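# Lift the ball with both hands and hold it

## Task

Grasp the ball between both hands and raise it at least three finger-widths above the ring it sits on. Keep it motionless in the air, touching nothing but the hands, at the end. The task fails if any motor of either hand still shows moving in hand_stopped_by at the end, or if anything is pushed or knocked off the table.

## Robot and tools

ROBOT. A humanoid upper body on a stand behind the table's -x edge (x = 0.18 m), facing about +x. It has two arms: left_arm (on +y, carrying a left hand) and right_arm (on -y, carrying a right hand). Each hand has five fingers. Each hand point can reach at most 0.62 m from its shoulder. The shoulders sit about 0.28 m above the pelvis, 0.06 m toward +x and 0.10 m to each side.

WORLD FRAME. The result lines give positions in metres and orientation as quaternion wxyz. The table top is z = 0 with +z up, and +x points away from the robot. The reported hand positions can be slightly wrong, more so at long reach.

HAND POINT FRAME. The hand point is 0.05 m in front of the palm, where a pinch would meet. Its axes are:
- +z along the straight fingers, which extend 0.06 to 0.07 m beyond it.
- +y out of the palm.
- +x across the palm. On the right hand it points away from the thumb; on the left hand it points toward the thumb.
A wrist bracket on the little-finger side can collide with things.

THE ROW. Every call that moves the robot uses rows of 28 numbers, each in [-1, 1]. There is one flat list for both arms: the left arm's 14 numbers first, then the right arm's 14. Each arm's 14 are, in order:
- dx, dy, dz, rx, ry, rz: an offset, not a pose. It is measured in that hand point's own axes from the hand point's measured pose at the start of the action. 1.0 equals 0.6 m or 180 degrees, and rx, ry, rz form one rotation vector.
- little, ring, middle, index, thumb_bend, thumb_turn: absolute targets for each motor. +1 is open or straight. -1 is fully curled; for thumb_turn, -1 puts the thumb in front of the palm.
- force_limit: the closing force at which a motor stops, scaled linearly from about 0 N at -1 to 10 N at +1 (15 N for the two thumb motors).
- speed: finger speed, from near zero at -1 to full at +1. At full speed a finger's whole travel takes 0.6 s.
The hand numbers never mean "unchanged". To keep a hand as it is, resend its last eight numbers. Before any have been sent, send its hand_measured six values, then its hand_force_limit and hand_speed.

TOOLS.
- execute_actions(actions): a list of actions. Each action is up to 15 rows, and each row lasts one step of 1/30 s. If an action has fewer than 15 rows, its last row is repeated to fill the rest. Every row's offset is measured from the pose at the start of that action, not from the previous row. An empty list just returns the state and images. Each step, the commanded pose is clipped to within 70 mm and 16 degrees of the measured pose, so large offsets take several actions.
- move(target, speed, blocking): target is one 28-number row as above. Its offsets are measured from the pose in the most recent result that showed one. The hand point follows a straight path there, and both arms' paths finish together (0.5 to 10 s). speed is in m/s, from 0.002 to 0.5 (default 0.25); turning is limited to twice that value in rad/s. The hand numbers are sent at the start. Paths ignore obstacles and the other arm. Hand points lag and can overshoot speed near full reach. With blocking=false the call returns after 0.5 s; check with wait(0) or halt with stop before sending anything else. The move: line reports how it ended and which limits acted:
  - done, off_target, moving, held or fault.
  - limits=paced: the pose sent was clipped.
  - limits=held: a check blocked some steps, and the arm can then move much faster than speed.
- wait(seconds): 0 to 10 s, with each arm holding its last command.
- stop(): brakes a running move.
- zoom_image(camera, region): camera is cam_high, cam_left_wrist or cam_right_wrist. region is [x0, y0, x1, y1] in pixels, at most 504 by 504.
- show_instructions(): shows the reference pages.
- finished_scene(scene): ends the scene after the last command has been held.

RESULTS. Each arm's pose comes with a Hand target line, the pose the controller is now heading for. A "pose unreachable" line means the clearance check changed or blocked a command. The hand fields hand_measured, hand_stopped_by and hand_load_n list six values each, in motor order. hand_stopped_by gives one word per motor: moving, target, force, stalled or fault. hand_load_n is positive when something pushes a finger open. A grip is lost when the loads fall to about 0.

GRIPPING. Turn the thumb in front of the palm before reaching the object. A whole-hand wrap fits objects 0.035 to 0.08 m across. A motor runs only when its target changes by at least 0.01. It locks when it arrives or hits force_limit. If it is blocked, it reads moving for a while and then stalled. Close at speed -0.9 or lower for a gentle grip, since fast fingers overshoot. To squeeze harder, raise force_limit and send a target further closed than hand_measured. For this ball, cupping it between the two palms is the natural approach. Before finishing, make sure no motor reads moving.

WHAT TO AVOID.
- The arms must not strike or press hard on each other, with any part.
- Contact torque reaching a joint's limit stops that arm for 10 s. The limits are 23.2 N m for most joints and 4.65 N m for wrist pitch and wrist yaw, and a held weight counts toward them.
- Motors heat up under load: a MOTOR HOT warning appears at 90 °C, and at 120 °C the arm drops.
- Avoid drops, slips, slams, hard pushes and knocking anything off the table.
- Objects may get brief random nudges.

Each tool is called after "Request:" as name(argument=value, ...), one argument or row to a line, values as JSON.

Reference images:

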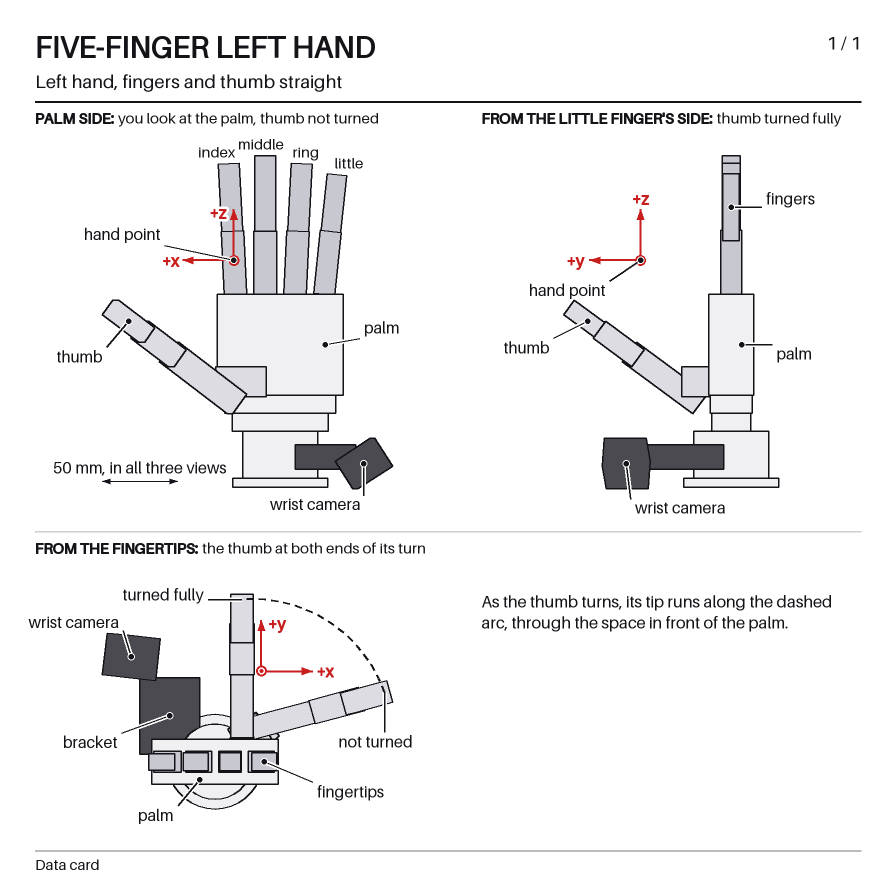

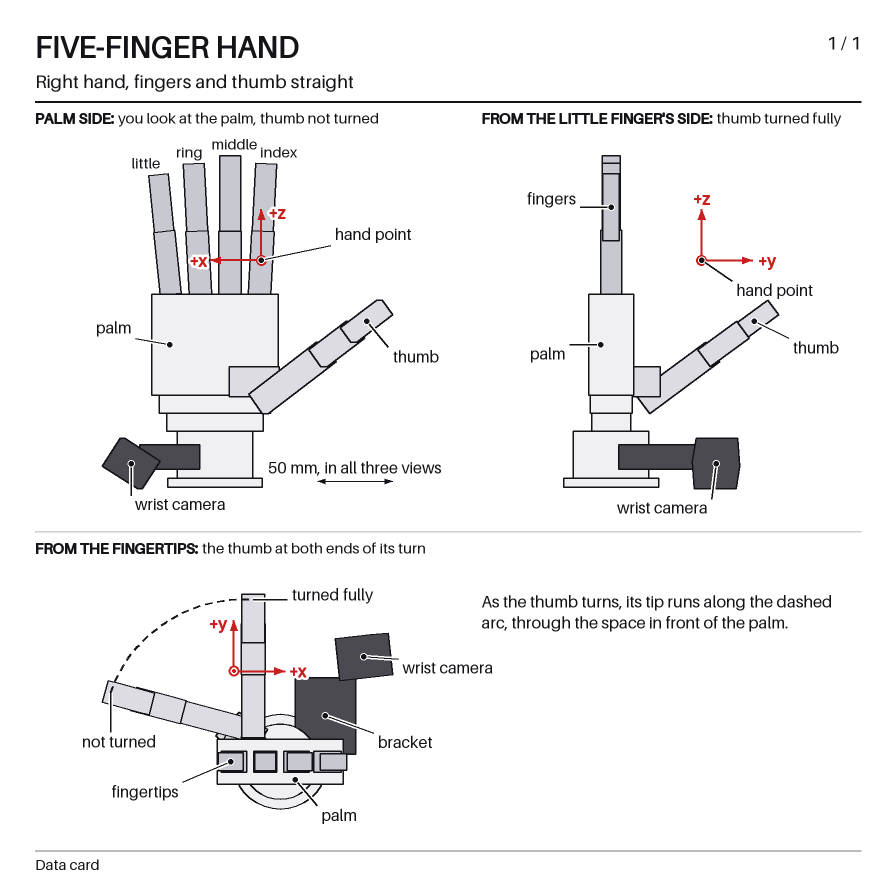

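## Session

Request:
execute_actions(
  actions=[],
)

Scene clock: 0.00 s.
left_arm: end_effector_position=(+0.1285, +0.0600, +0.4642) hand_measured=(+1.000, +1.000, +1.000, +1.000, +1.000, +1.000) hand_load_n=(+0.0, +0.0, +0.0, +0.0, +0.0, +0.0) hand_stopped_by=(target, target, target, target, target, target) hand_force_limit=0.00 hand_speed=-0.80 end_effector_quat_wxyz=(+0.151, -0.027, -0.234, +0.960) | right_arm: end_effector_position=(+0.1536, -0.1528, +0.4800) hand_measured=(+1.000, +1.000, +1.000, +1.000, +1.000, +1.000) hand_load_n=(+0.0, +0.0, +0.0, +0.0, +0.0, +0.0) hand_stopped_by=(target, target, target, target, target, target) hand_force_limit=0.00 hand_speed=-0.80 end_effector_quat_wxyz=(+0.982, -0.138, +0.125, -0.006)
Joint positions: left_arm=[-0.149  0.493  0.104 -0.592 -0.484 -1.09  -0.391] | right_arm=[ 0.051 -0.55  -0.317 -0.594  0.611 -0.957  0.261]
Joint velocities: left_arm=[-0.003 -0.002  0.006 -0.003  0.008  0.     0.   ] | right_arm=[ 0.     0.017 -0.009  0.    -0.002  0.     0.   ]
Motor temperatures (°C, as the motors report them): left_arm=[39 40 37 36 38 26 28] | right_arm=[35 43 36 40 43 29 29]
Hand target (left_arm): +0.128, +0.060, +0.464; +0.151, -0.027, -0.234, +0.960
Hand target (right_arm): +0.154, -0.153, +0.480; +0.982, -0.138, +0.125, -0.006

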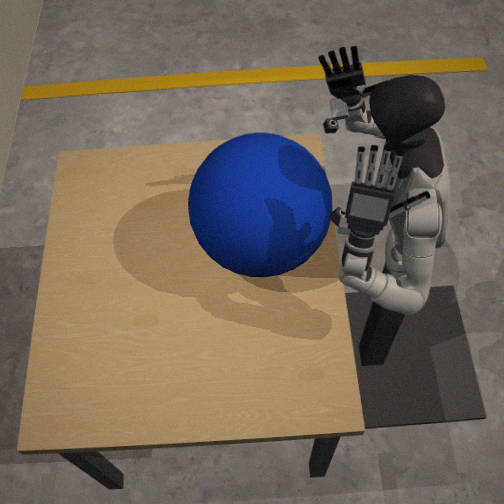

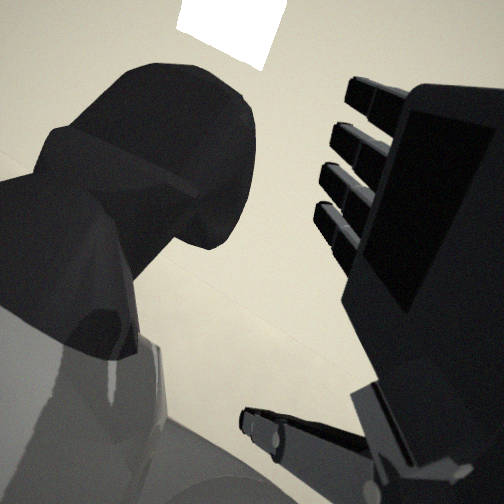

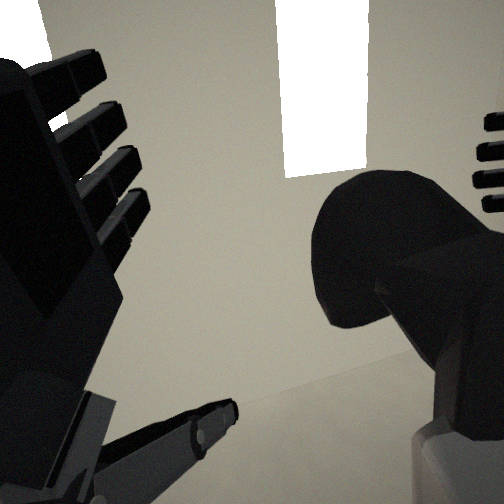

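Request:
zoom_image(
  camera="cam_high",
  region=[100, 100, 360, 360],
)

Region (100, 100, 360, 360) of cam_high's 504x504 image, scaled by 1.938, with more detail than that image has.

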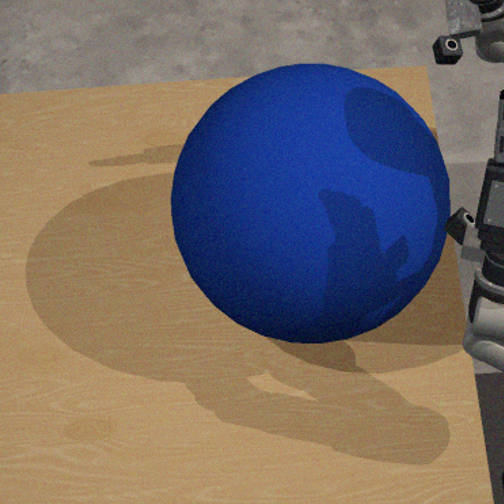

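Request:
move(
  target=[-0.3047,-0.1181,-0.5118,0.2044,-0.4774,-0.1365,1,1,1,1,1,1,0,-0.8,0.3387,-0.155,-0.4223,0.1555,0.4103,0.0891,1,1,1,1,1,1,0,-0.8],
  speed=0.4,
)

Scene clock: 47.00 s.
left_arm: end_effector_position=(+0.1295, +0.0604, +0.4627) hand_measured=(+1.000, +1.000, +1.000, +1.000, +1.000, +1.000) hand_load_n=(+0.0, +0.0, +0.0, +0.0, +0.0, +0.0) hand_stopped_by=(target, target, target, target, target, target) hand_force_limit=0.00 hand_speed=-0.80 end_effector_quat_wxyz=(+0.150, -0.023, -0.233, +0.960) | right_arm: end_effector_position=(+0.2895, -0.3174, +0.2225) hand_measured=(+1.000, +1.000, +1.000, +1.000, +1.000, +1.000) hand_load_n=(+0.0, +0.0, +0.0, +0.0, +0.0, +0.0) hand_stopped_by=(target, target, target, target, target, target) hand_force_limit=0.00 hand_speed=-0.80 end_effector_quat_wxyz=(+0.710, +0.141, +0.690, +0.023)
Joint positions: left_arm=[-0.14   0.493  0.102 -0.585 -0.485 -1.098 -0.394] | right_arm=[ 0.369 -0.726 -0.105  0.056  1.093 -0.516  0.305]
Joint velocities: left_arm=[ 0.009 -0.002  0.005  0.     0.015  0.     0.   ] | right_arm=[0.    0.    0.005 0.003 0.    0.006 0.   ]
Motor temperatures (°C, as the motors report them): left_arm=[41 43 37 38 38 26 28] | right_arm=[35 46 36 41 43 30 29]
Hand target (left_arm): +0.129, +0.060, +0.463; +0.150, -0.025, -0.234, +0.960
Hand target (right_arm): +0.290, -0.319, +0.222; +0.709, +0.143, +0.690, +0.022
Off the commanded pose (left_arm): 0.363 m, 96 deg; position and orientation clipped at the last step of the last action.
Off the commanded pose (right_arm): 0.004 m, 2 deg.
move: held (left_arm), off_target (right_arm); limits=paced,held; held on 73 of 77 steps (left_arm), including the last (left_arm)
pose unreachable (left arm): on one or more control steps of this call, first in action 0 (counted from 0), this arm could not follow its commanded pose, so it was not sent that pose on those steps. On the call's last step it was still not sent that pose. It may still have moved: this result reports where it is.
cause: the commanded pose would bring two parts of the arm too close to each other (joints 3 (shoulder yaw) to 7 (wrist yaw) lie between them).
camera_calibration (this result's frames):
cam_left_wrist: T_world_to_cam=[[0.372818, 0.832444, 0.409932, -0.293262], [-0.723398, 0.537425, -0.43344, 0.264899], [-0.581122, -0.13495, 0.80255, -0.156559], [0, 0, 0, 1]] pos_world=[0.209981, 0.0806337, 0.360682]
cam_right_wrist: T_world_to_cam=[[0.114971, 0.943833, 0.309774, 0.194525], [-0.62142, -0.174954, 0.763694, -0.0512724], [0.774996, -0.280303, 0.566402, -0.309352], [0, 0, 0, 1]] pos_world=[0.18552, -0.279281, 0.154115]

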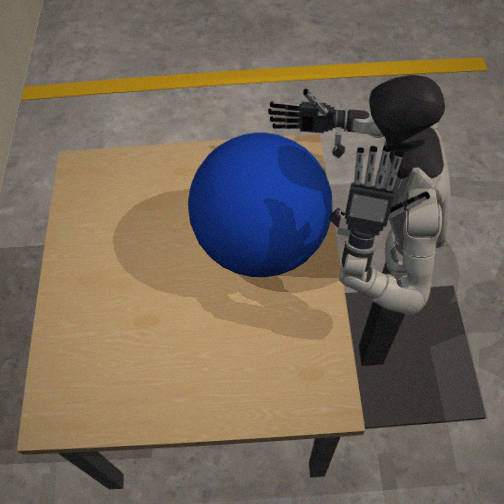

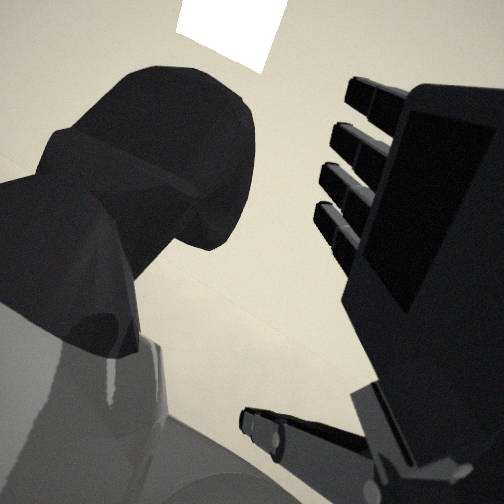

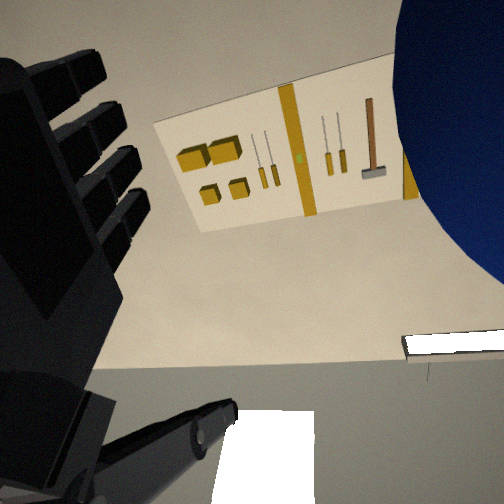

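Request:
move(
  target=[-0.125,-0.215,-0.085,0.1,-0.24,-0.07,1,1,1,1,1,1,0,-0.8,0,0,0,0,0,0,1,1,1,1,1,1,0,-0.8],
  speed=0.45,
)

Scene clock: 60.60 s.
left_arm: end_effector_position=(+0.2416, +0.1690, +0.4691) hand_measured=(+1.000, +1.000, +1.000, +1.000, +1.000, +1.000) hand_load_n=(+0.0, +0.0, +0.0, +0.0, +0.0, +0.0) hand_stopped_by=(target, target, target, target, target, target) hand_force_limit=0.00 hand_speed=-0.80 end_effector_quat_wxyz=(+0.167, +0.381, -0.124, +0.901) | right_arm: end_effector_position=(+0.2895, -0.3174, +0.2224) hand_measured=(+1.000, +1.000, +1.000, +1.000, +1.000, +1.000) hand_load_n=(+0.0, +0.0, +0.0, +0.0, +0.0, +0.0) hand_stopped_by=(target, target, target, target, target, target) hand_force_limit=0.00 hand_speed=-0.80 end_effector_quat_wxyz=(+0.710, +0.141, +0.690, +0.023)
Joint positions: left_arm=[ 0.523  0.879  0.468 -0.536 -1.231 -0.805 -0.429] | right_arm=[ 0.369 -0.726 -0.105  0.056  1.093 -0.516  0.305]
Joint velocities: left_arm=[ 0.017 -0.011  0.015 -0.005  0.003  0.022 -0.004] | right_arm=[ 0.006 -0.003  0.     0.     0.014  0.     0.   ]
Motor temperatures (°C, as the motors report them): left_arm=[41 43 37 38 38 26 28] | right_arm=[35 47 37 41 43 33 29]
Hand target (left_arm): +0.241, +0.170, +0.469; +0.168, +0.382, -0.122, +0.901
Hand target (right_arm): +0.290, -0.317, +0.222; +0.710, +0.141, +0.690, +0.023
Off the commanded pose (left_arm): 0.005 m, 1 deg.
Off the commanded pose (right_arm): 0.000 m, 0 deg.
joint sent to its limit (left arm) — the command would take joint 1 (shoulder pitch) past its upper limit, so that joint was sent only as far as its limit.
move: off_target (left_arm)
camera_calibration (this result's frames):
cam_left_wrist: T_world_to_cam=[[0.42709, 0.90419, -0.00587042, -0.258294], [-0.874806, 0.414836, 0.25025, 0.0270125], [0.228708, -0.101744, 0.968164, -0.360838], [0, 0, 0, 1]] pos_world=[0.216472, 0.185628, 0.341074]
cam_right_wrist: T_world_to_cam=[[0.114996, 0.943796, 0.309878, 0.194494], [-0.621191, -0.175106, 0.763846, -0.0513591], [0.775176, -0.280332, 0.566141, -0.309322], [0, 0, 0, 1]] pos_world=[0.18551, -0.279269, 0.154081]

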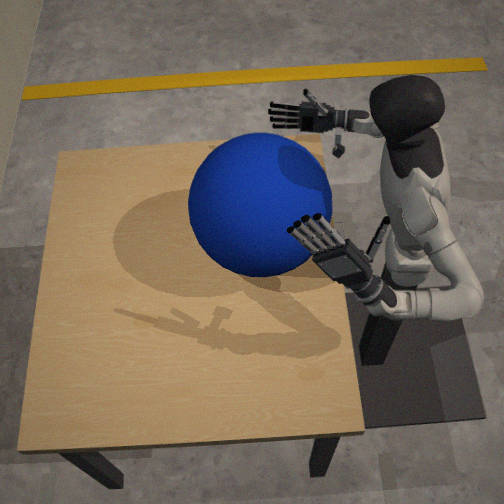

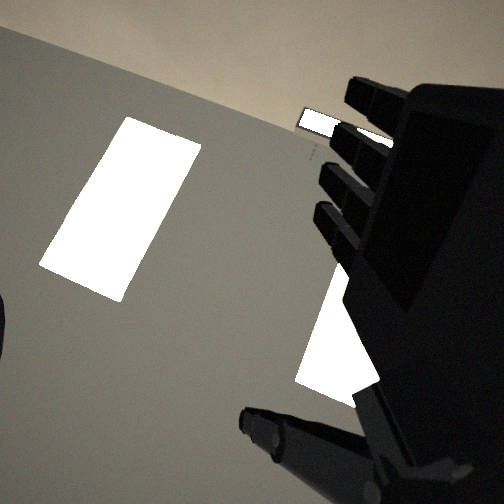

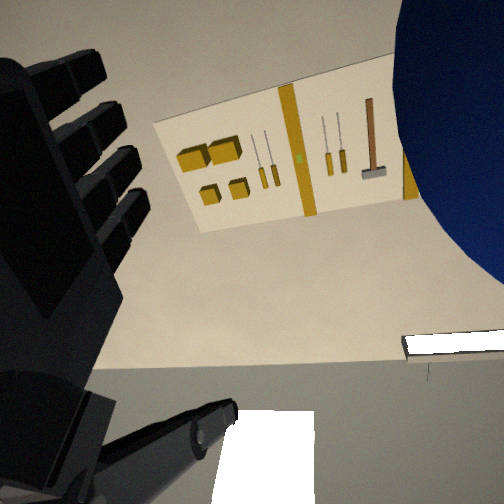

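Request:
move(
  target=[-0.4965,-0.018,-0.131,0.1072,-0.2318,-0.0641,1,1,1,1,1,1,0,-0.8,0.0677,0.139,0.032,0.0025,0.002,-0.008,1,1,1,1,1,1,0,-0.8],
  speed=0.35,
)

Scene clock: 70.70 s.
left_arm: end_effector_position=(+0.3945, +0.1400, +0.2059) hand_measured=(+1.000, +1.000, +1.000, +1.000, +1.000, +1.000) hand_load_n=(+0.0, +0.0, +0.0, +0.0, +0.0, +0.0) hand_stopped_by=(target, target, target, target, target, target) hand_force_limit=0.00 hand_speed=-0.80 end_effector_quat_wxyz=(+0.149, +0.704, +0.016, +0.695) | right_arm: end_effector_position=(+0.3248, -0.2351, +0.2001) hand_measured=(+1.000, +1.000, +1.000, +1.000, +1.000, +1.000) hand_load_n=(+0.0, +0.0, +0.0, +0.0, +0.0, +0.0) hand_stopped_by=(target, target, target, target, target, target) hand_force_limit=0.00 hand_speed=-0.80 end_effector_quat_wxyz=(+0.706, +0.138, +0.695, +0.010)
Joint positions: left_arm=[ 0.01   0.574 -0.155  0.12  -0.837 -0.426 -0.147] | right_arm=[ 0.237 -0.546  0.131 -0.072  0.706 -0.498 -0.084]
Joint velocities: left_arm=[ 0.003  0.003 -0.002  0.     0.005  0.     0.   ] | right_arm=[ 0.    -0.003 -0.002  0.003 -0.012  0.    -0.001]
Motor temperatures (°C, as the motors report them): left_arm=[40 44 39 38 38 28 28] | right_arm=[35 48 38 42 43 36 29]
Hand target (left_arm): +0.395, +0.139, +0.205; +0.149, +0.704, +0.014, +0.694
Hand target (right_arm): +0.325, -0.234, +0.200; +0.706, +0.136, +0.695, +0.010
Off the commanded pose (left_arm): 0.009 m, 2 deg.
Off the commanded pose (right_arm): 0.004 m, 0 deg.
move: off_target (left_arm, right_arm)
camera_calibration (this result's frames):
cam_left_wrist: T_world_to_cam=[[0.136206, 0.936071, -0.324375, -0.123013], [-0.49091, 0.348173, 0.798613, -0.0163991], [0.860497, 0.0504624, 0.50695, -0.319493], [0, 0, 0, 1]] pos_world=[0.283627, 0.136981, 0.135161]
cam_right_wrist: T_world_to_cam=[[0.131492, 0.948529, 0.288103, 0.119706], [-0.610776, -0.151393, 0.777195, 0.00152217], [0.780809, -0.278161, 0.559432, -0.300914], [0, 0, 0, 1]] pos_world=[0.220146, -0.197017, 0.13267]

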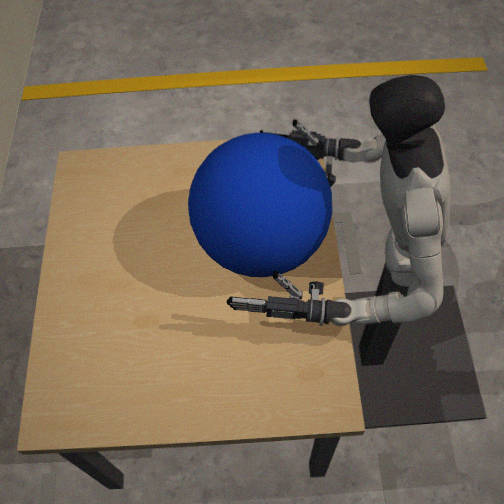

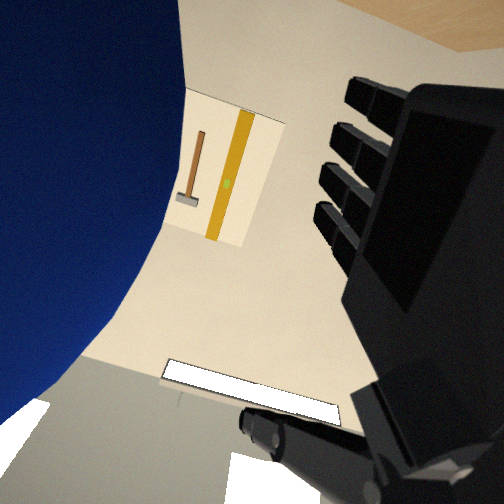

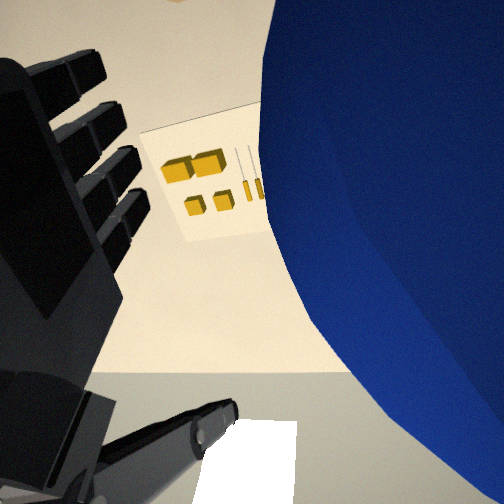

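Request:
move(
  target=[-0.055,0.107,-0.0075,0,0,0,1,1,1,1,1,1,0,-0.8,0.01,0.0707,0.0097,0,0,0,1,1,1,1,1,1,0,-0.8],
  speed=0.1,
)

Scene clock: 86.73 s.
left_arm: end_effector_position=(+0.3798, +0.0719, +0.1901) hand_measured=(+1.000, +1.000, +1.000, +1.000, +1.000, +1.000) hand_load_n=(+0.0, +0.0, +0.0, +0.0, +0.0, +0.0) hand_stopped_by=(target, target, target, target, target, target) hand_force_limit=0.00 hand_speed=-0.80 end_effector_quat_wxyz=(+0.149, +0.703, +0.016, +0.696) | right_arm: end_effector_position=(+0.3385, -0.1959, +0.2019) hand_measured=(+1.000, +1.000, +1.000, +1.000, +1.000, +1.000) hand_load_n=(+0.0, +0.0, +0.0, +0.0, +0.0, +0.0) hand_stopped_by=(target, target, target, target, target, target) hand_force_limit=0.00 hand_speed=-0.80 end_effector_quat_wxyz=(+0.705, +0.140, +0.696, +0.010)
Joint positions: left_arm=[ 0.006  0.383 -0.31   0.081 -0.578 -0.475  0.06 ] | right_arm=[ 0.182 -0.466  0.231 -0.149  0.556 -0.427 -0.253]
Joint velocities: left_arm=[-0.003 -0.006  0.    -0.002 -0.002 -0.001  0.003] | right_arm=[ 0.014  0.011  0.014  0.    -0.014  0.    -0.004]
Motor temperatures (°C, as the motors report them): left_arm=[41 45 38 39 38 33 28] | right_arm=[35 47 37 43 43 37 29]
Hand target (left_arm): +0.380, +0.072, +0.190; +0.147, +0.702, +0.015, +0.697
Hand target (right_arm): +0.339, -0.195, +0.202; +0.705, +0.138, +0.696, +0.010
Off the commanded pose (left_arm): 0.003 m, 0 deg.
Off the commanded pose (right_arm): 0.002 m, 0 deg.
move: done
camera_calibration (this result's frames):
cam_left_wrist: T_world_to_cam=[[0.135755, 0.935951, -0.324911, -0.0620889], [-0.493664, 0.348238, 0.796885, 0.0140889], [0.858991, 0.0522158, 0.509321, -0.295371], [0, 0, 0, 1]] pos_world=[0.269105, 0.0686288, 0.119038]
cam_right_wrist: T_world_to_cam=[[0.13462, 0.947442, 0.290227, 0.0785726], [-0.609669, -0.151697, 0.778005, 0.0138611], [0.781141, -0.281678, 0.557204, -0.302108], [0, 0, 0, 1]] pos_world=[0.233862, -0.157437, 0.134748]

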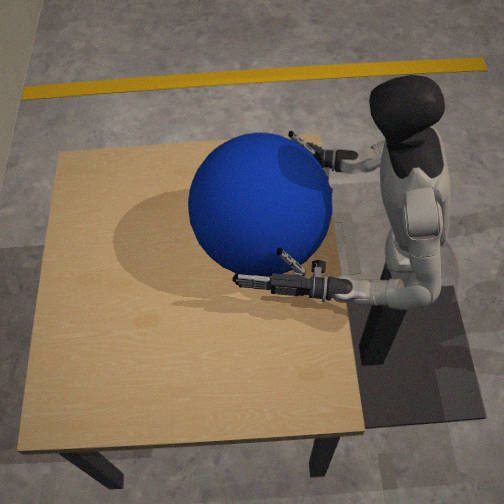

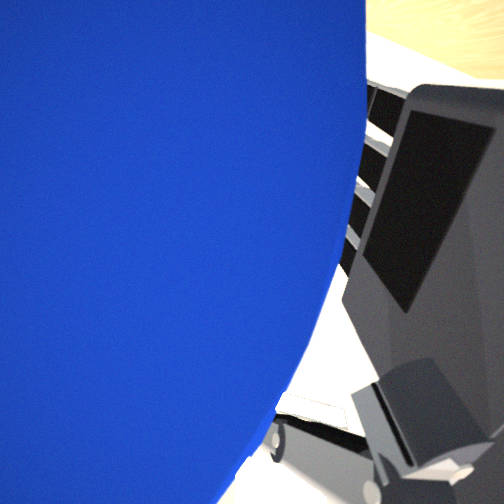

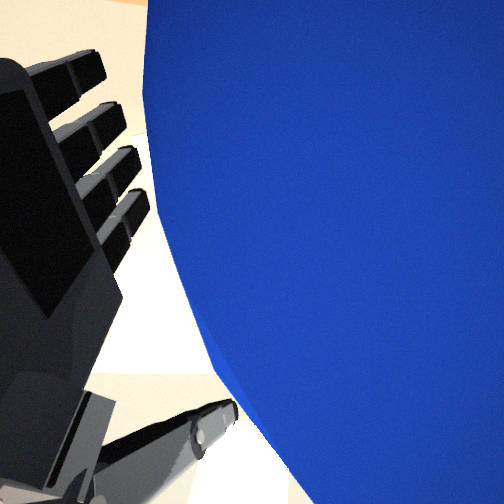

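Request:
move(
  target=[0,0.004,0,0,0,0,0.5,0.5,0.5,0.5,1,1,-0.7,-0.85,0,0.022,0,0,0,0,0.5,0.5,0.5,0.5,1,1,-0.7,-0.85],
  speed=0.05,
)

Scene clock: 94.03 s.
left_arm: end_effector_position=(+0.3810, +0.0738, +0.1898) hand_measured=(+0.684, +0.760, +0.776, +0.726, +1.000, +1.000) hand_load_n=(+1.5, +0.0, +0.0, +0.0, +0.0, +0.0) hand_stopped_by=(force, force, force, force, target, target) hand_force_limit=-0.70 hand_speed=-0.85 end_effector_quat_wxyz=(+0.143, +0.704, +0.022, +0.696) | right_arm: end_effector_position=(+0.3411, -0.1880, +0.2033) hand_measured=(+0.610, +0.710, +0.752, +0.702, +1.000, +1.000) hand_load_n=(+1.5, +0.0, +0.0, +0.0, +0.0, +0.0) hand_stopped_by=(force, force, force, force, target, target) hand_force_limit=-0.70 hand_speed=-0.85 end_effector_quat_wxyz=(+0.703, +0.146, +0.696, +0.004)
Joint positions: left_arm=[ 0.006  0.385 -0.315  0.076 -0.576 -0.474  0.084] | right_arm=[ 0.172 -0.447  0.261 -0.179  0.516 -0.401 -0.319]
Joint velocities: left_arm=[ 0.003  0.     0.003  0.    -0.006  0.     0.   ] | right_arm=[ 0.006 -0.002  0.    -0.005  0.006  0.     0.   ]
Motor temperatures (°C, as the motors report them): left_arm=[41 44 38 39 38 34 28] | right_arm=[35 46 37 43 43 37 29]
Hand target (left_arm): +0.379, +0.070, +0.191; +0.149, +0.703, +0.016, +0.696
Hand target (right_arm): +0.341, -0.183, +0.204; +0.704, +0.140, +0.696, +0.010
Off the commanded pose (left_arm): 0.005 m, 1 deg.
Off the commanded pose (right_arm): 0.005 m, 1 deg.
move: off_target (left_arm, right_arm)
camera_calibration (this result's frames):
cam_left_wrist: T_world_to_cam=[[0.119814, 0.938369, -0.324205, -0.0583311], [-0.496225, 0.339442, 0.799086, 0.0155094], [0.859887, 0.0651369, 0.506312, -0.297104], [0, 0, 0, 1]] pos_world=[0.27016, 0.068824, 0.119123]
cam_right_wrist: T_world_to_cam=[[0.15186, 0.944934, 0.289892, 0.0640412], [-0.608389, -0.141786, 0.780871, 0.016402], [0.778974, -0.29495, 0.553356, -0.303638], [0, 0, 0, 1]] pos_world=[0.23678, -0.147747, 0.136647]

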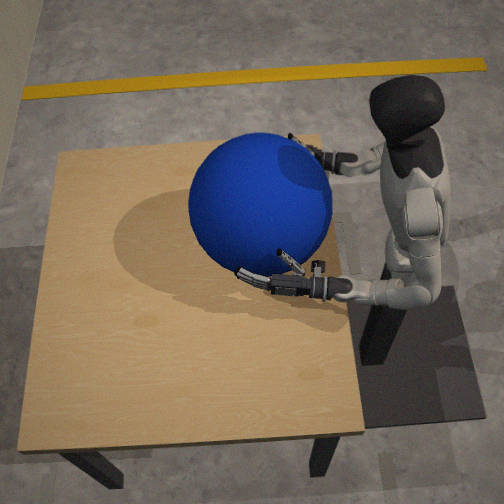

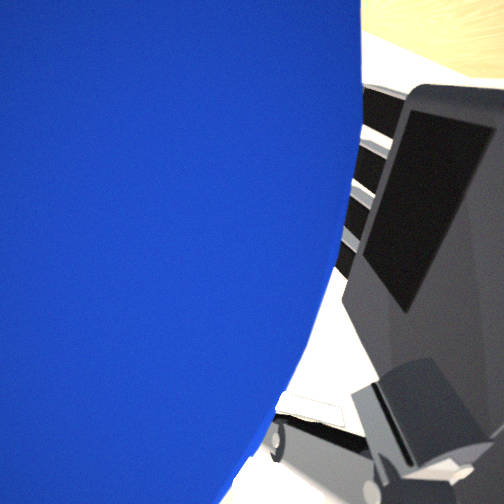

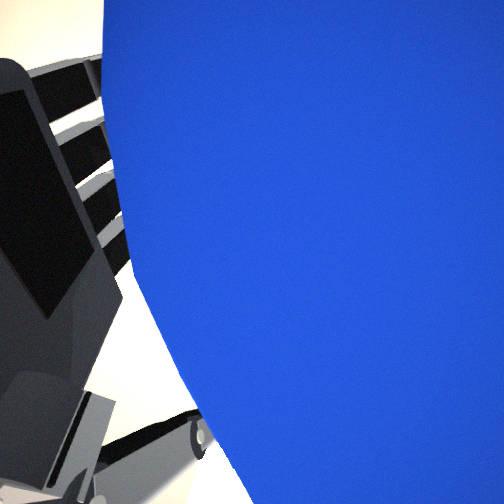

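Request:
move(
  target=[0,0.05,0,0,0,0,0.70,0.5,0.5,0.5,1,1,-0.7,-0.85,0,0.05,0,0,0,0,0.635,0.5,0.5,0.5,1,1,-0.7,-0.85],
  speed=0.05,
)

Scene clock: 98.97 s.
left_arm: end_effector_position=(+0.3832, +0.0706, +0.1905) hand_measured=(+0.700, +0.760, +0.776, +0.726, +1.000, +1.000) hand_load_n=(+0.5, +0.0, +0.0, +2.0, -0.5, +0.5) hand_stopped_by=(force, force, force, force, target, target) hand_force_limit=-0.70 hand_speed=-0.85 end_effector_quat_wxyz=(+0.113, +0.710, +0.052, +0.693) | right_arm: end_effector_position=(+0.3459, -0.1839, +0.2058) hand_measured=(+0.636, +0.710, +0.752, +0.702, +1.000, +1.000) hand_load_n=(+0.0, +0.0, +0.0, +0.0, -0.5, +1.0) hand_stopped_by=(target, force, force, force, target, target) hand_force_limit=-0.70 hand_speed=-0.85 end_effector_quat_wxyz=(+0.697, +0.179, +0.694, -0.020)
Joint positions: left_arm=[ 0.009  0.377 -0.383  0.011 -0.525 -0.452  0.273] | right_arm=[ 0.147 -0.419  0.329 -0.226  0.46  -0.366 -0.491]
Joint velocities: left_arm=[-0.02   0.055 -0.064 -0.006 -0.028 -0.039  0.062] | right_arm=[-0.012 -0.06   0.054 -0.008  0.021 -0.033 -0.059]
Motor temperatures (°C, as the motors report them): left_arm=[41 44 38 40 38 34 29] | right_arm=[35 46 37 43 43 37 30]
Hand target (left_arm): +0.376, +0.046, +0.197; +0.141, +0.703, +0.021, +0.697
Hand target (right_arm): +0.346, -0.160, +0.209; +0.702, +0.146, +0.697, +0.004
Off the commanded pose (left_arm): 0.027 m, 5 deg.
Off the commanded pose (right_arm): 0.025 m, 5 deg.
move: off_target (left_arm, right_arm)
camera_calibration (this result's frames):
cam_left_wrist: T_world_to_cam=[[0.0334703, 0.945605, -0.323592, -0.0229643], [-0.504232, 0.295523, 0.811429, 0.0209057], [0.86292, 0.136006, 0.486695, -0.301573], [0, 0, 0, 1]] pos_world=[0.271543, 0.0565528, 0.122379]
cam_right_wrist: T_world_to_cam=[[0.23017, 0.925283, 0.301453, 0.0256398], [-0.608872, -0.10472, 0.786326, 0.0237563], [0.759142, -0.364534, 0.539276, -0.310582], [0, 0, 0, 1]] pos_world=[0.244339, -0.134454, 0.14108]

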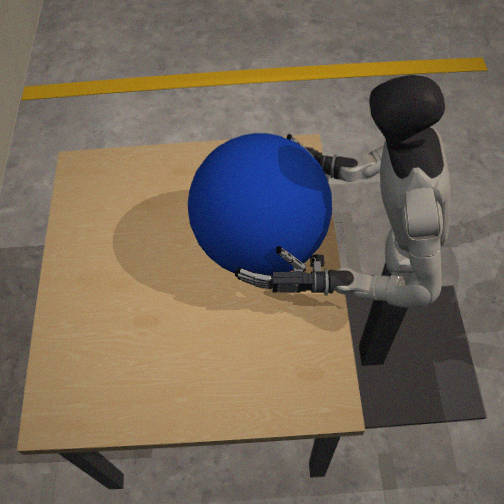

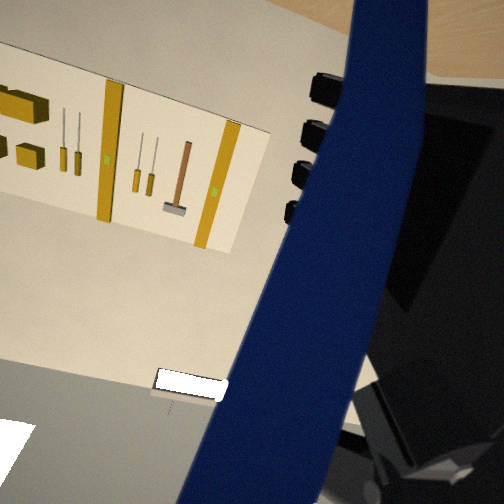

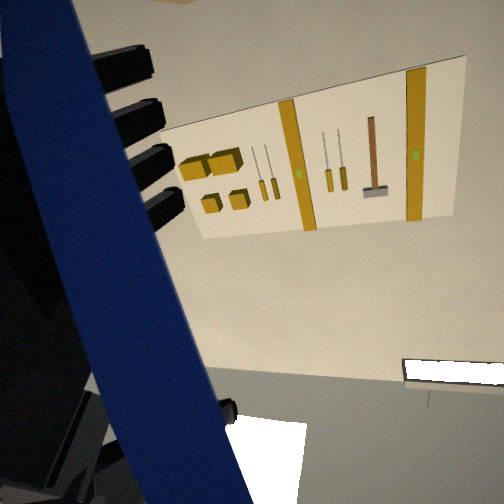

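Request:
execute_actions(
  actions=[],
)

Scene clock: 101.07 s.
left_arm: end_effector_position=(+0.3832, +0.0706, +0.1905) hand_measured=(+0.700, +0.760, +0.776, +0.726, +1.000, +1.000) hand_load_n=(+0.5, +0.0, +0.0, +2.0, -0.5, +0.5) hand_stopped_by=(force, force, force, force, target, target) hand_force_limit=-0.70 hand_speed=-0.85 end_effector_quat_wxyz=(+0.113, +0.711, +0.052, +0.693) | right_arm: end_effector_position=(+0.3459, -0.1838, +0.2058) hand_measured=(+0.636, +0.710, +0.752, +0.702, +1.000, +1.000) hand_load_n=(+0.0, +0.0, +0.0, +0.0, -0.5, +1.0) hand_stopped_by=(target, force, force, force, target, target) hand_force_limit=-0.70 hand_speed=-0.85 end_effector_quat_wxyz=(+0.697, +0.179, +0.694, -0.020)
Joint positions: left_arm=[ 0.008  0.38  -0.387  0.011 -0.528 -0.454  0.277] | right_arm=[ 0.146 -0.423  0.332 -0.226  0.462 -0.368 -0.495]
Joint velocities: left_arm=[-0.021  0.005  0.006  0.     0.003  0.     0.   ] | right_arm=[-0.009  0.009 -0.005 -0.012 -0.008  0.     0.   ]
Motor temperatures (°C, as the motors report them): left_arm=[42 43 38 40 38 33 30] | right_arm=[35 46 37 44 44 36 33]
Hand target (left_arm): +0.376, +0.046, +0.197; +0.141, +0.703, +0.021, +0.697
Hand target (right_arm): +0.346, -0.160, +0.209; +0.702, +0.146, +0.697, +0.004
Off the commanded pose (left_arm): 0.027 m, 5 deg.
Off the commanded pose (right_arm): 0.025 m, 5 deg.
camera_calibration (this result's frames):
cam_left_wrist: T_world_to_cam=[[0.033159, 0.945554, -0.32377, -0.022823], [-0.503958, 0.295569, 0.811582, 0.0207661], [0.863092, 0.136255, 0.48632, -0.301547], [0, 0, 0, 1]] pos_world=[0.271485, 0.0565299, 0.122406]
cam_right_wrist: T_world_to_cam=[[0.230118, 0.925247, 0.301603, 0.0255314], [-0.608759, -0.104934, 0.786385, 0.0236481], [0.759249, -0.364565, 0.539105, -0.310593], [0, 0, 0, 1]] pos_world=[0.244338, -0.134373, 0.141145]

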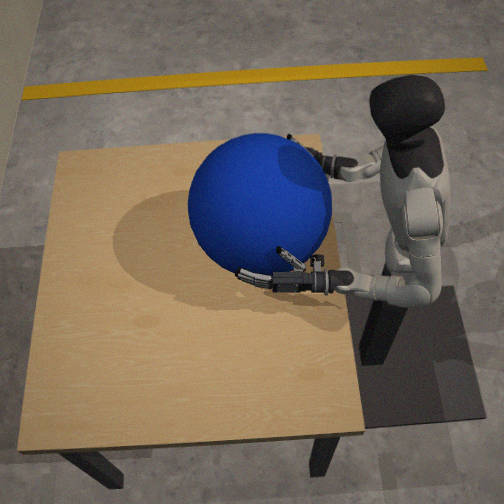

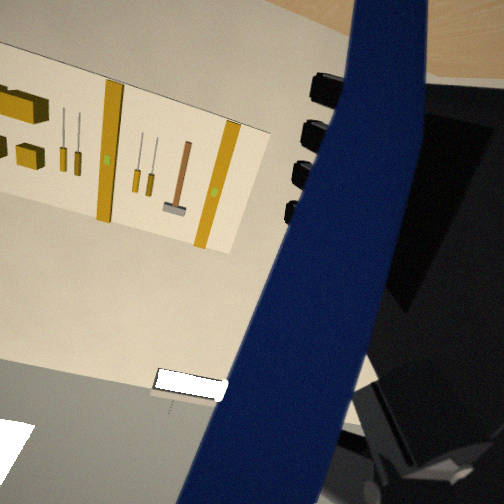

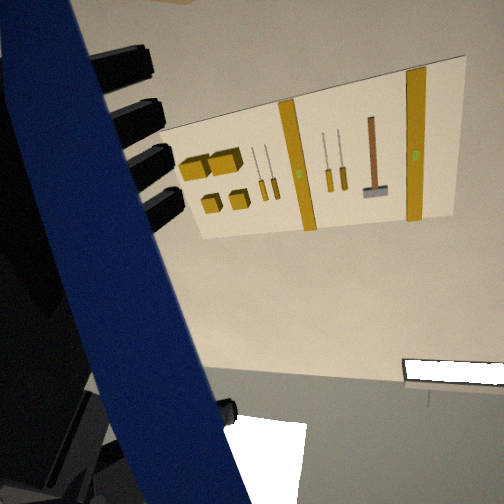

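Request:
move(
  target=[0,-0.012,0.046,-0.067,0,0,0.85,0.85,0.85,0.85,1,1,-0.3,0,0,-0.012,0.046,-0.067,0,0,0.85,0.85,0.85,0.85,1,1,-0.3,0],
  speed=0.15,
)

Request:
move(
  target=[0,0.065,0,-0.03,0,0,0.85,0.85,0.85,0.85,1,1,-0.3,0,0,0.065,0,-0.03,0,0,0.85,0.85,0.85,0.85,1,1,-0.3,0],
  speed=0.06,
)

Scene clock: 112.67 s.
left_arm: end_effector_position=(+0.4088, +0.0734, +0.1857) hand_measured=(+0.850, +0.850, +0.850, +0.850, +1.000, +1.000) hand_load_n=(+0.0, +0.0, +0.0, +0.0, +0.0, +0.0) hand_stopped_by=(target, target, target, target, target, target) hand_force_limit=-0.30 hand_speed=0.00 end_effector_quat_wxyz=(+0.190, +0.698, -0.025, +0.690) | right_arm: end_effector_position=(+0.3691, -0.1959, +0.2031) hand_measured=(+0.850, +0.850, +0.850, +0.850, +1.000, +1.000) hand_load_n=(+0.0, +0.0, +0.0, +0.0, +0.0, +0.0) hand_stopped_by=(target, target, target, target, target, target) hand_force_limit=-0.30 hand_speed=0.00 end_effector_quat_wxyz=(+0.711, +0.101, +0.693, +0.054)
Joint positions: left_arm=[-0.194  0.451 -0.322  0.337 -0.744 -0.504 -0.156] | right_arm=[-0.002 -0.552  0.254  0.033  0.706 -0.444 -0.1  ]
Joint velocities: left_arm=[ 0.005  0.006  0.003  0.005 -0.003 -0.003 -0.007] | right_arm=[ 0.005 -0.005  0.006  0.    -0.005  0.     0.005]
Motor temperatures (°C, as the motors report them): left_arm=[43 43 38 42 38 32 35] | right_arm=[36 45 37 44 44 34 39]
Hand target (left_arm): +0.409, +0.074, +0.187; +0.191, +0.697, -0.022, +0.691
Hand target (right_arm): +0.369, -0.197, +0.204; +0.712, +0.103, +0.692, +0.055
Off the commanded pose (left_arm): 0.004 m, 1 deg.
Off the commanded pose (right_arm): 0.003 m, 0 deg.
move: off_target (left_arm)
camera_calibration (this result's frames):
cam_left_wrist: T_world_to_cam=[[0.248572, 0.912912, -0.323734, -0.113512], [-0.459389, 0.405355, 0.790347, 0.0144202], [0.852744, -0.0477385, 0.520142, -0.310316], [0, 0, 0, 1]] pos_world=[0.299461, 0.0829674, 0.113264]
cam_right_wrist: T_world_to_cam=[[0.0163698, 0.954482, 0.29782, 0.117534], [-0.60744, -0.227098, 0.761212, 0.0193483], [0.794197, -0.193369, 0.576073, -0.317967], [0, 0, 0, 1]] pos_world=[0.262358, -0.169275, 0.13344]

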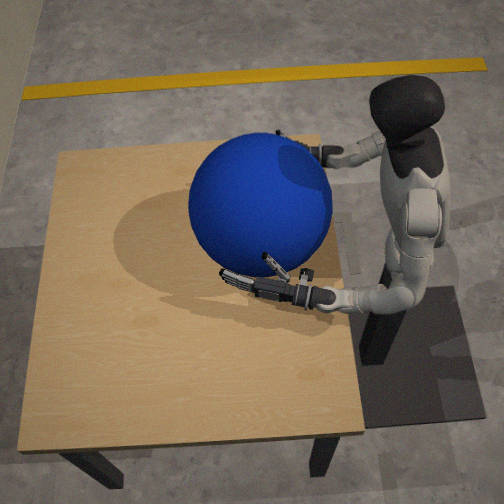

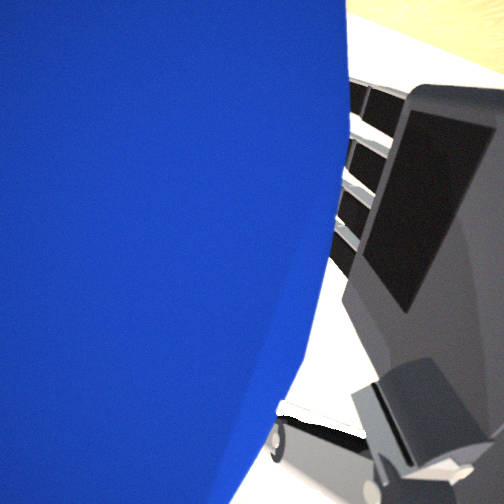

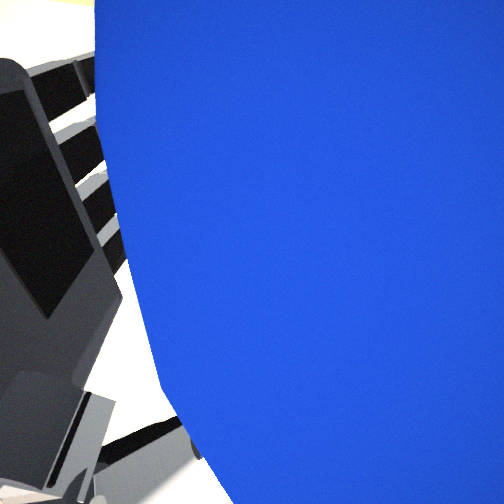

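Scene clock: 113.70 s.
left_arm: end_effector_position=(+0.4069, +0.0648, +0.1878) hand_measured=(+0.850, +0.850, +0.850, +0.850, +1.000, +1.000) hand_load_n=(+0.0, +0.0, +0.0, +0.0, +0.0, +0.5) hand_stopped_by=(target, target, target, target, target, target) hand_force_limit=-0.30 hand_speed=0.00 end_effector_quat_wxyz=(+0.193, +0.700, -0.023, +0.687) | right_arm: end_effector_position=(+0.3728, -0.1872, +0.2071) hand_measured=(+0.850, +0.850, +0.850, +0.850, +1.000, +1.000) hand_load_n=(+0.0, +0.0, +0.0, +0.0, +0.0, +1.0) hand_stopped_by=(target, target, target, target, target, target) hand_force_limit=-0.30 hand_speed=0.00 end_effector_quat_wxyz=(+0.712, +0.105, +0.692, +0.059)
Joint positions: left_arm=[-0.193  0.469 -0.379  0.294 -0.753 -0.505 -0.091] | right_arm=[-0.025 -0.565  0.306  0.011  0.711 -0.448 -0.161]
Joint velocities: left_arm=[ 0.     0.046 -0.064  0.002 -0.044 -0.046  0.039] | right_arm=[-0.009 -0.072  0.064  0.006  0.038 -0.041 -0.047]
Motor temperatures (°C, as the motors report them): left_arm=[43 43 38 42 38 32 35] | right_arm=[36 45 37 45 44 34 39]
Hand target (left_arm): +0.397, +0.038, +0.195; +0.222, +0.688, -0.059, +0.689
Hand target (right_arm): +0.371, -0.159, +0.211; +0.715, +0.068, +0.691, +0.087
Off the commanded pose (left_arm): 0.030 m, 5 deg.
Off the commanded pose (right_arm): 0.030 m, 5 deg.
move: off_target (left_arm, right_arm)
camera_calibration (this result's frames):
cam_left_wrist: T_world_to_cam=[[0.247445, 0.91035, -0.331715, -0.102355], [-0.45277, 0.411325, 0.791082, 0.0121526], [0.856604, -0.0455587, 0.513959, -0.310704], [0, 0, 0, 1]] pos_world=[0.29698, 0.0740245, 0.116123]
cam_right_wrist: T_world_to_cam=[[0.0148093, 0.950663, 0.309871, 0.105399], [-0.609995, -0.236965, 0.756144, 0.0206725], [0.792267, -0.200218, 0.576391, -0.322222], [0, 0, 0, 1]] pos_world=[0.266335, -0.159815, 0.137435]

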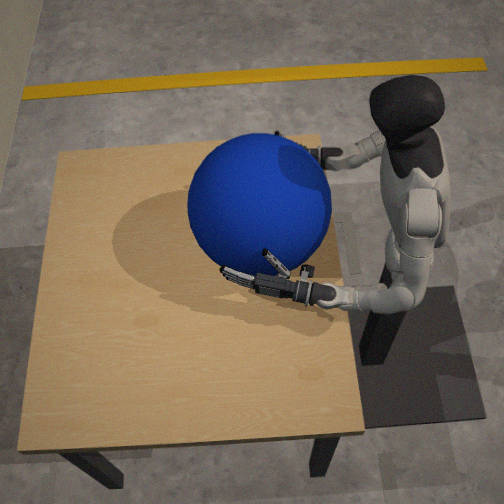

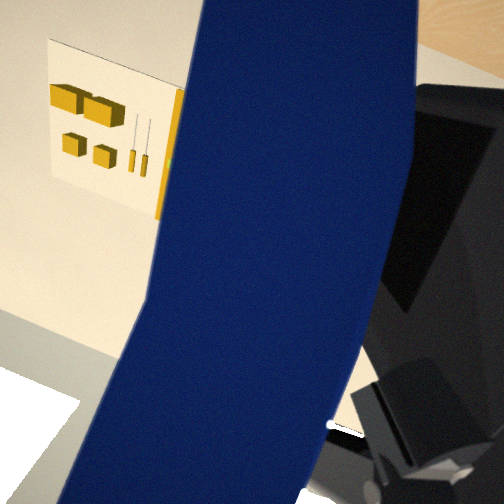

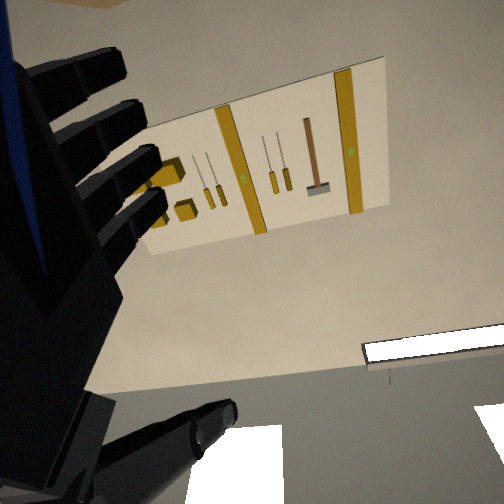

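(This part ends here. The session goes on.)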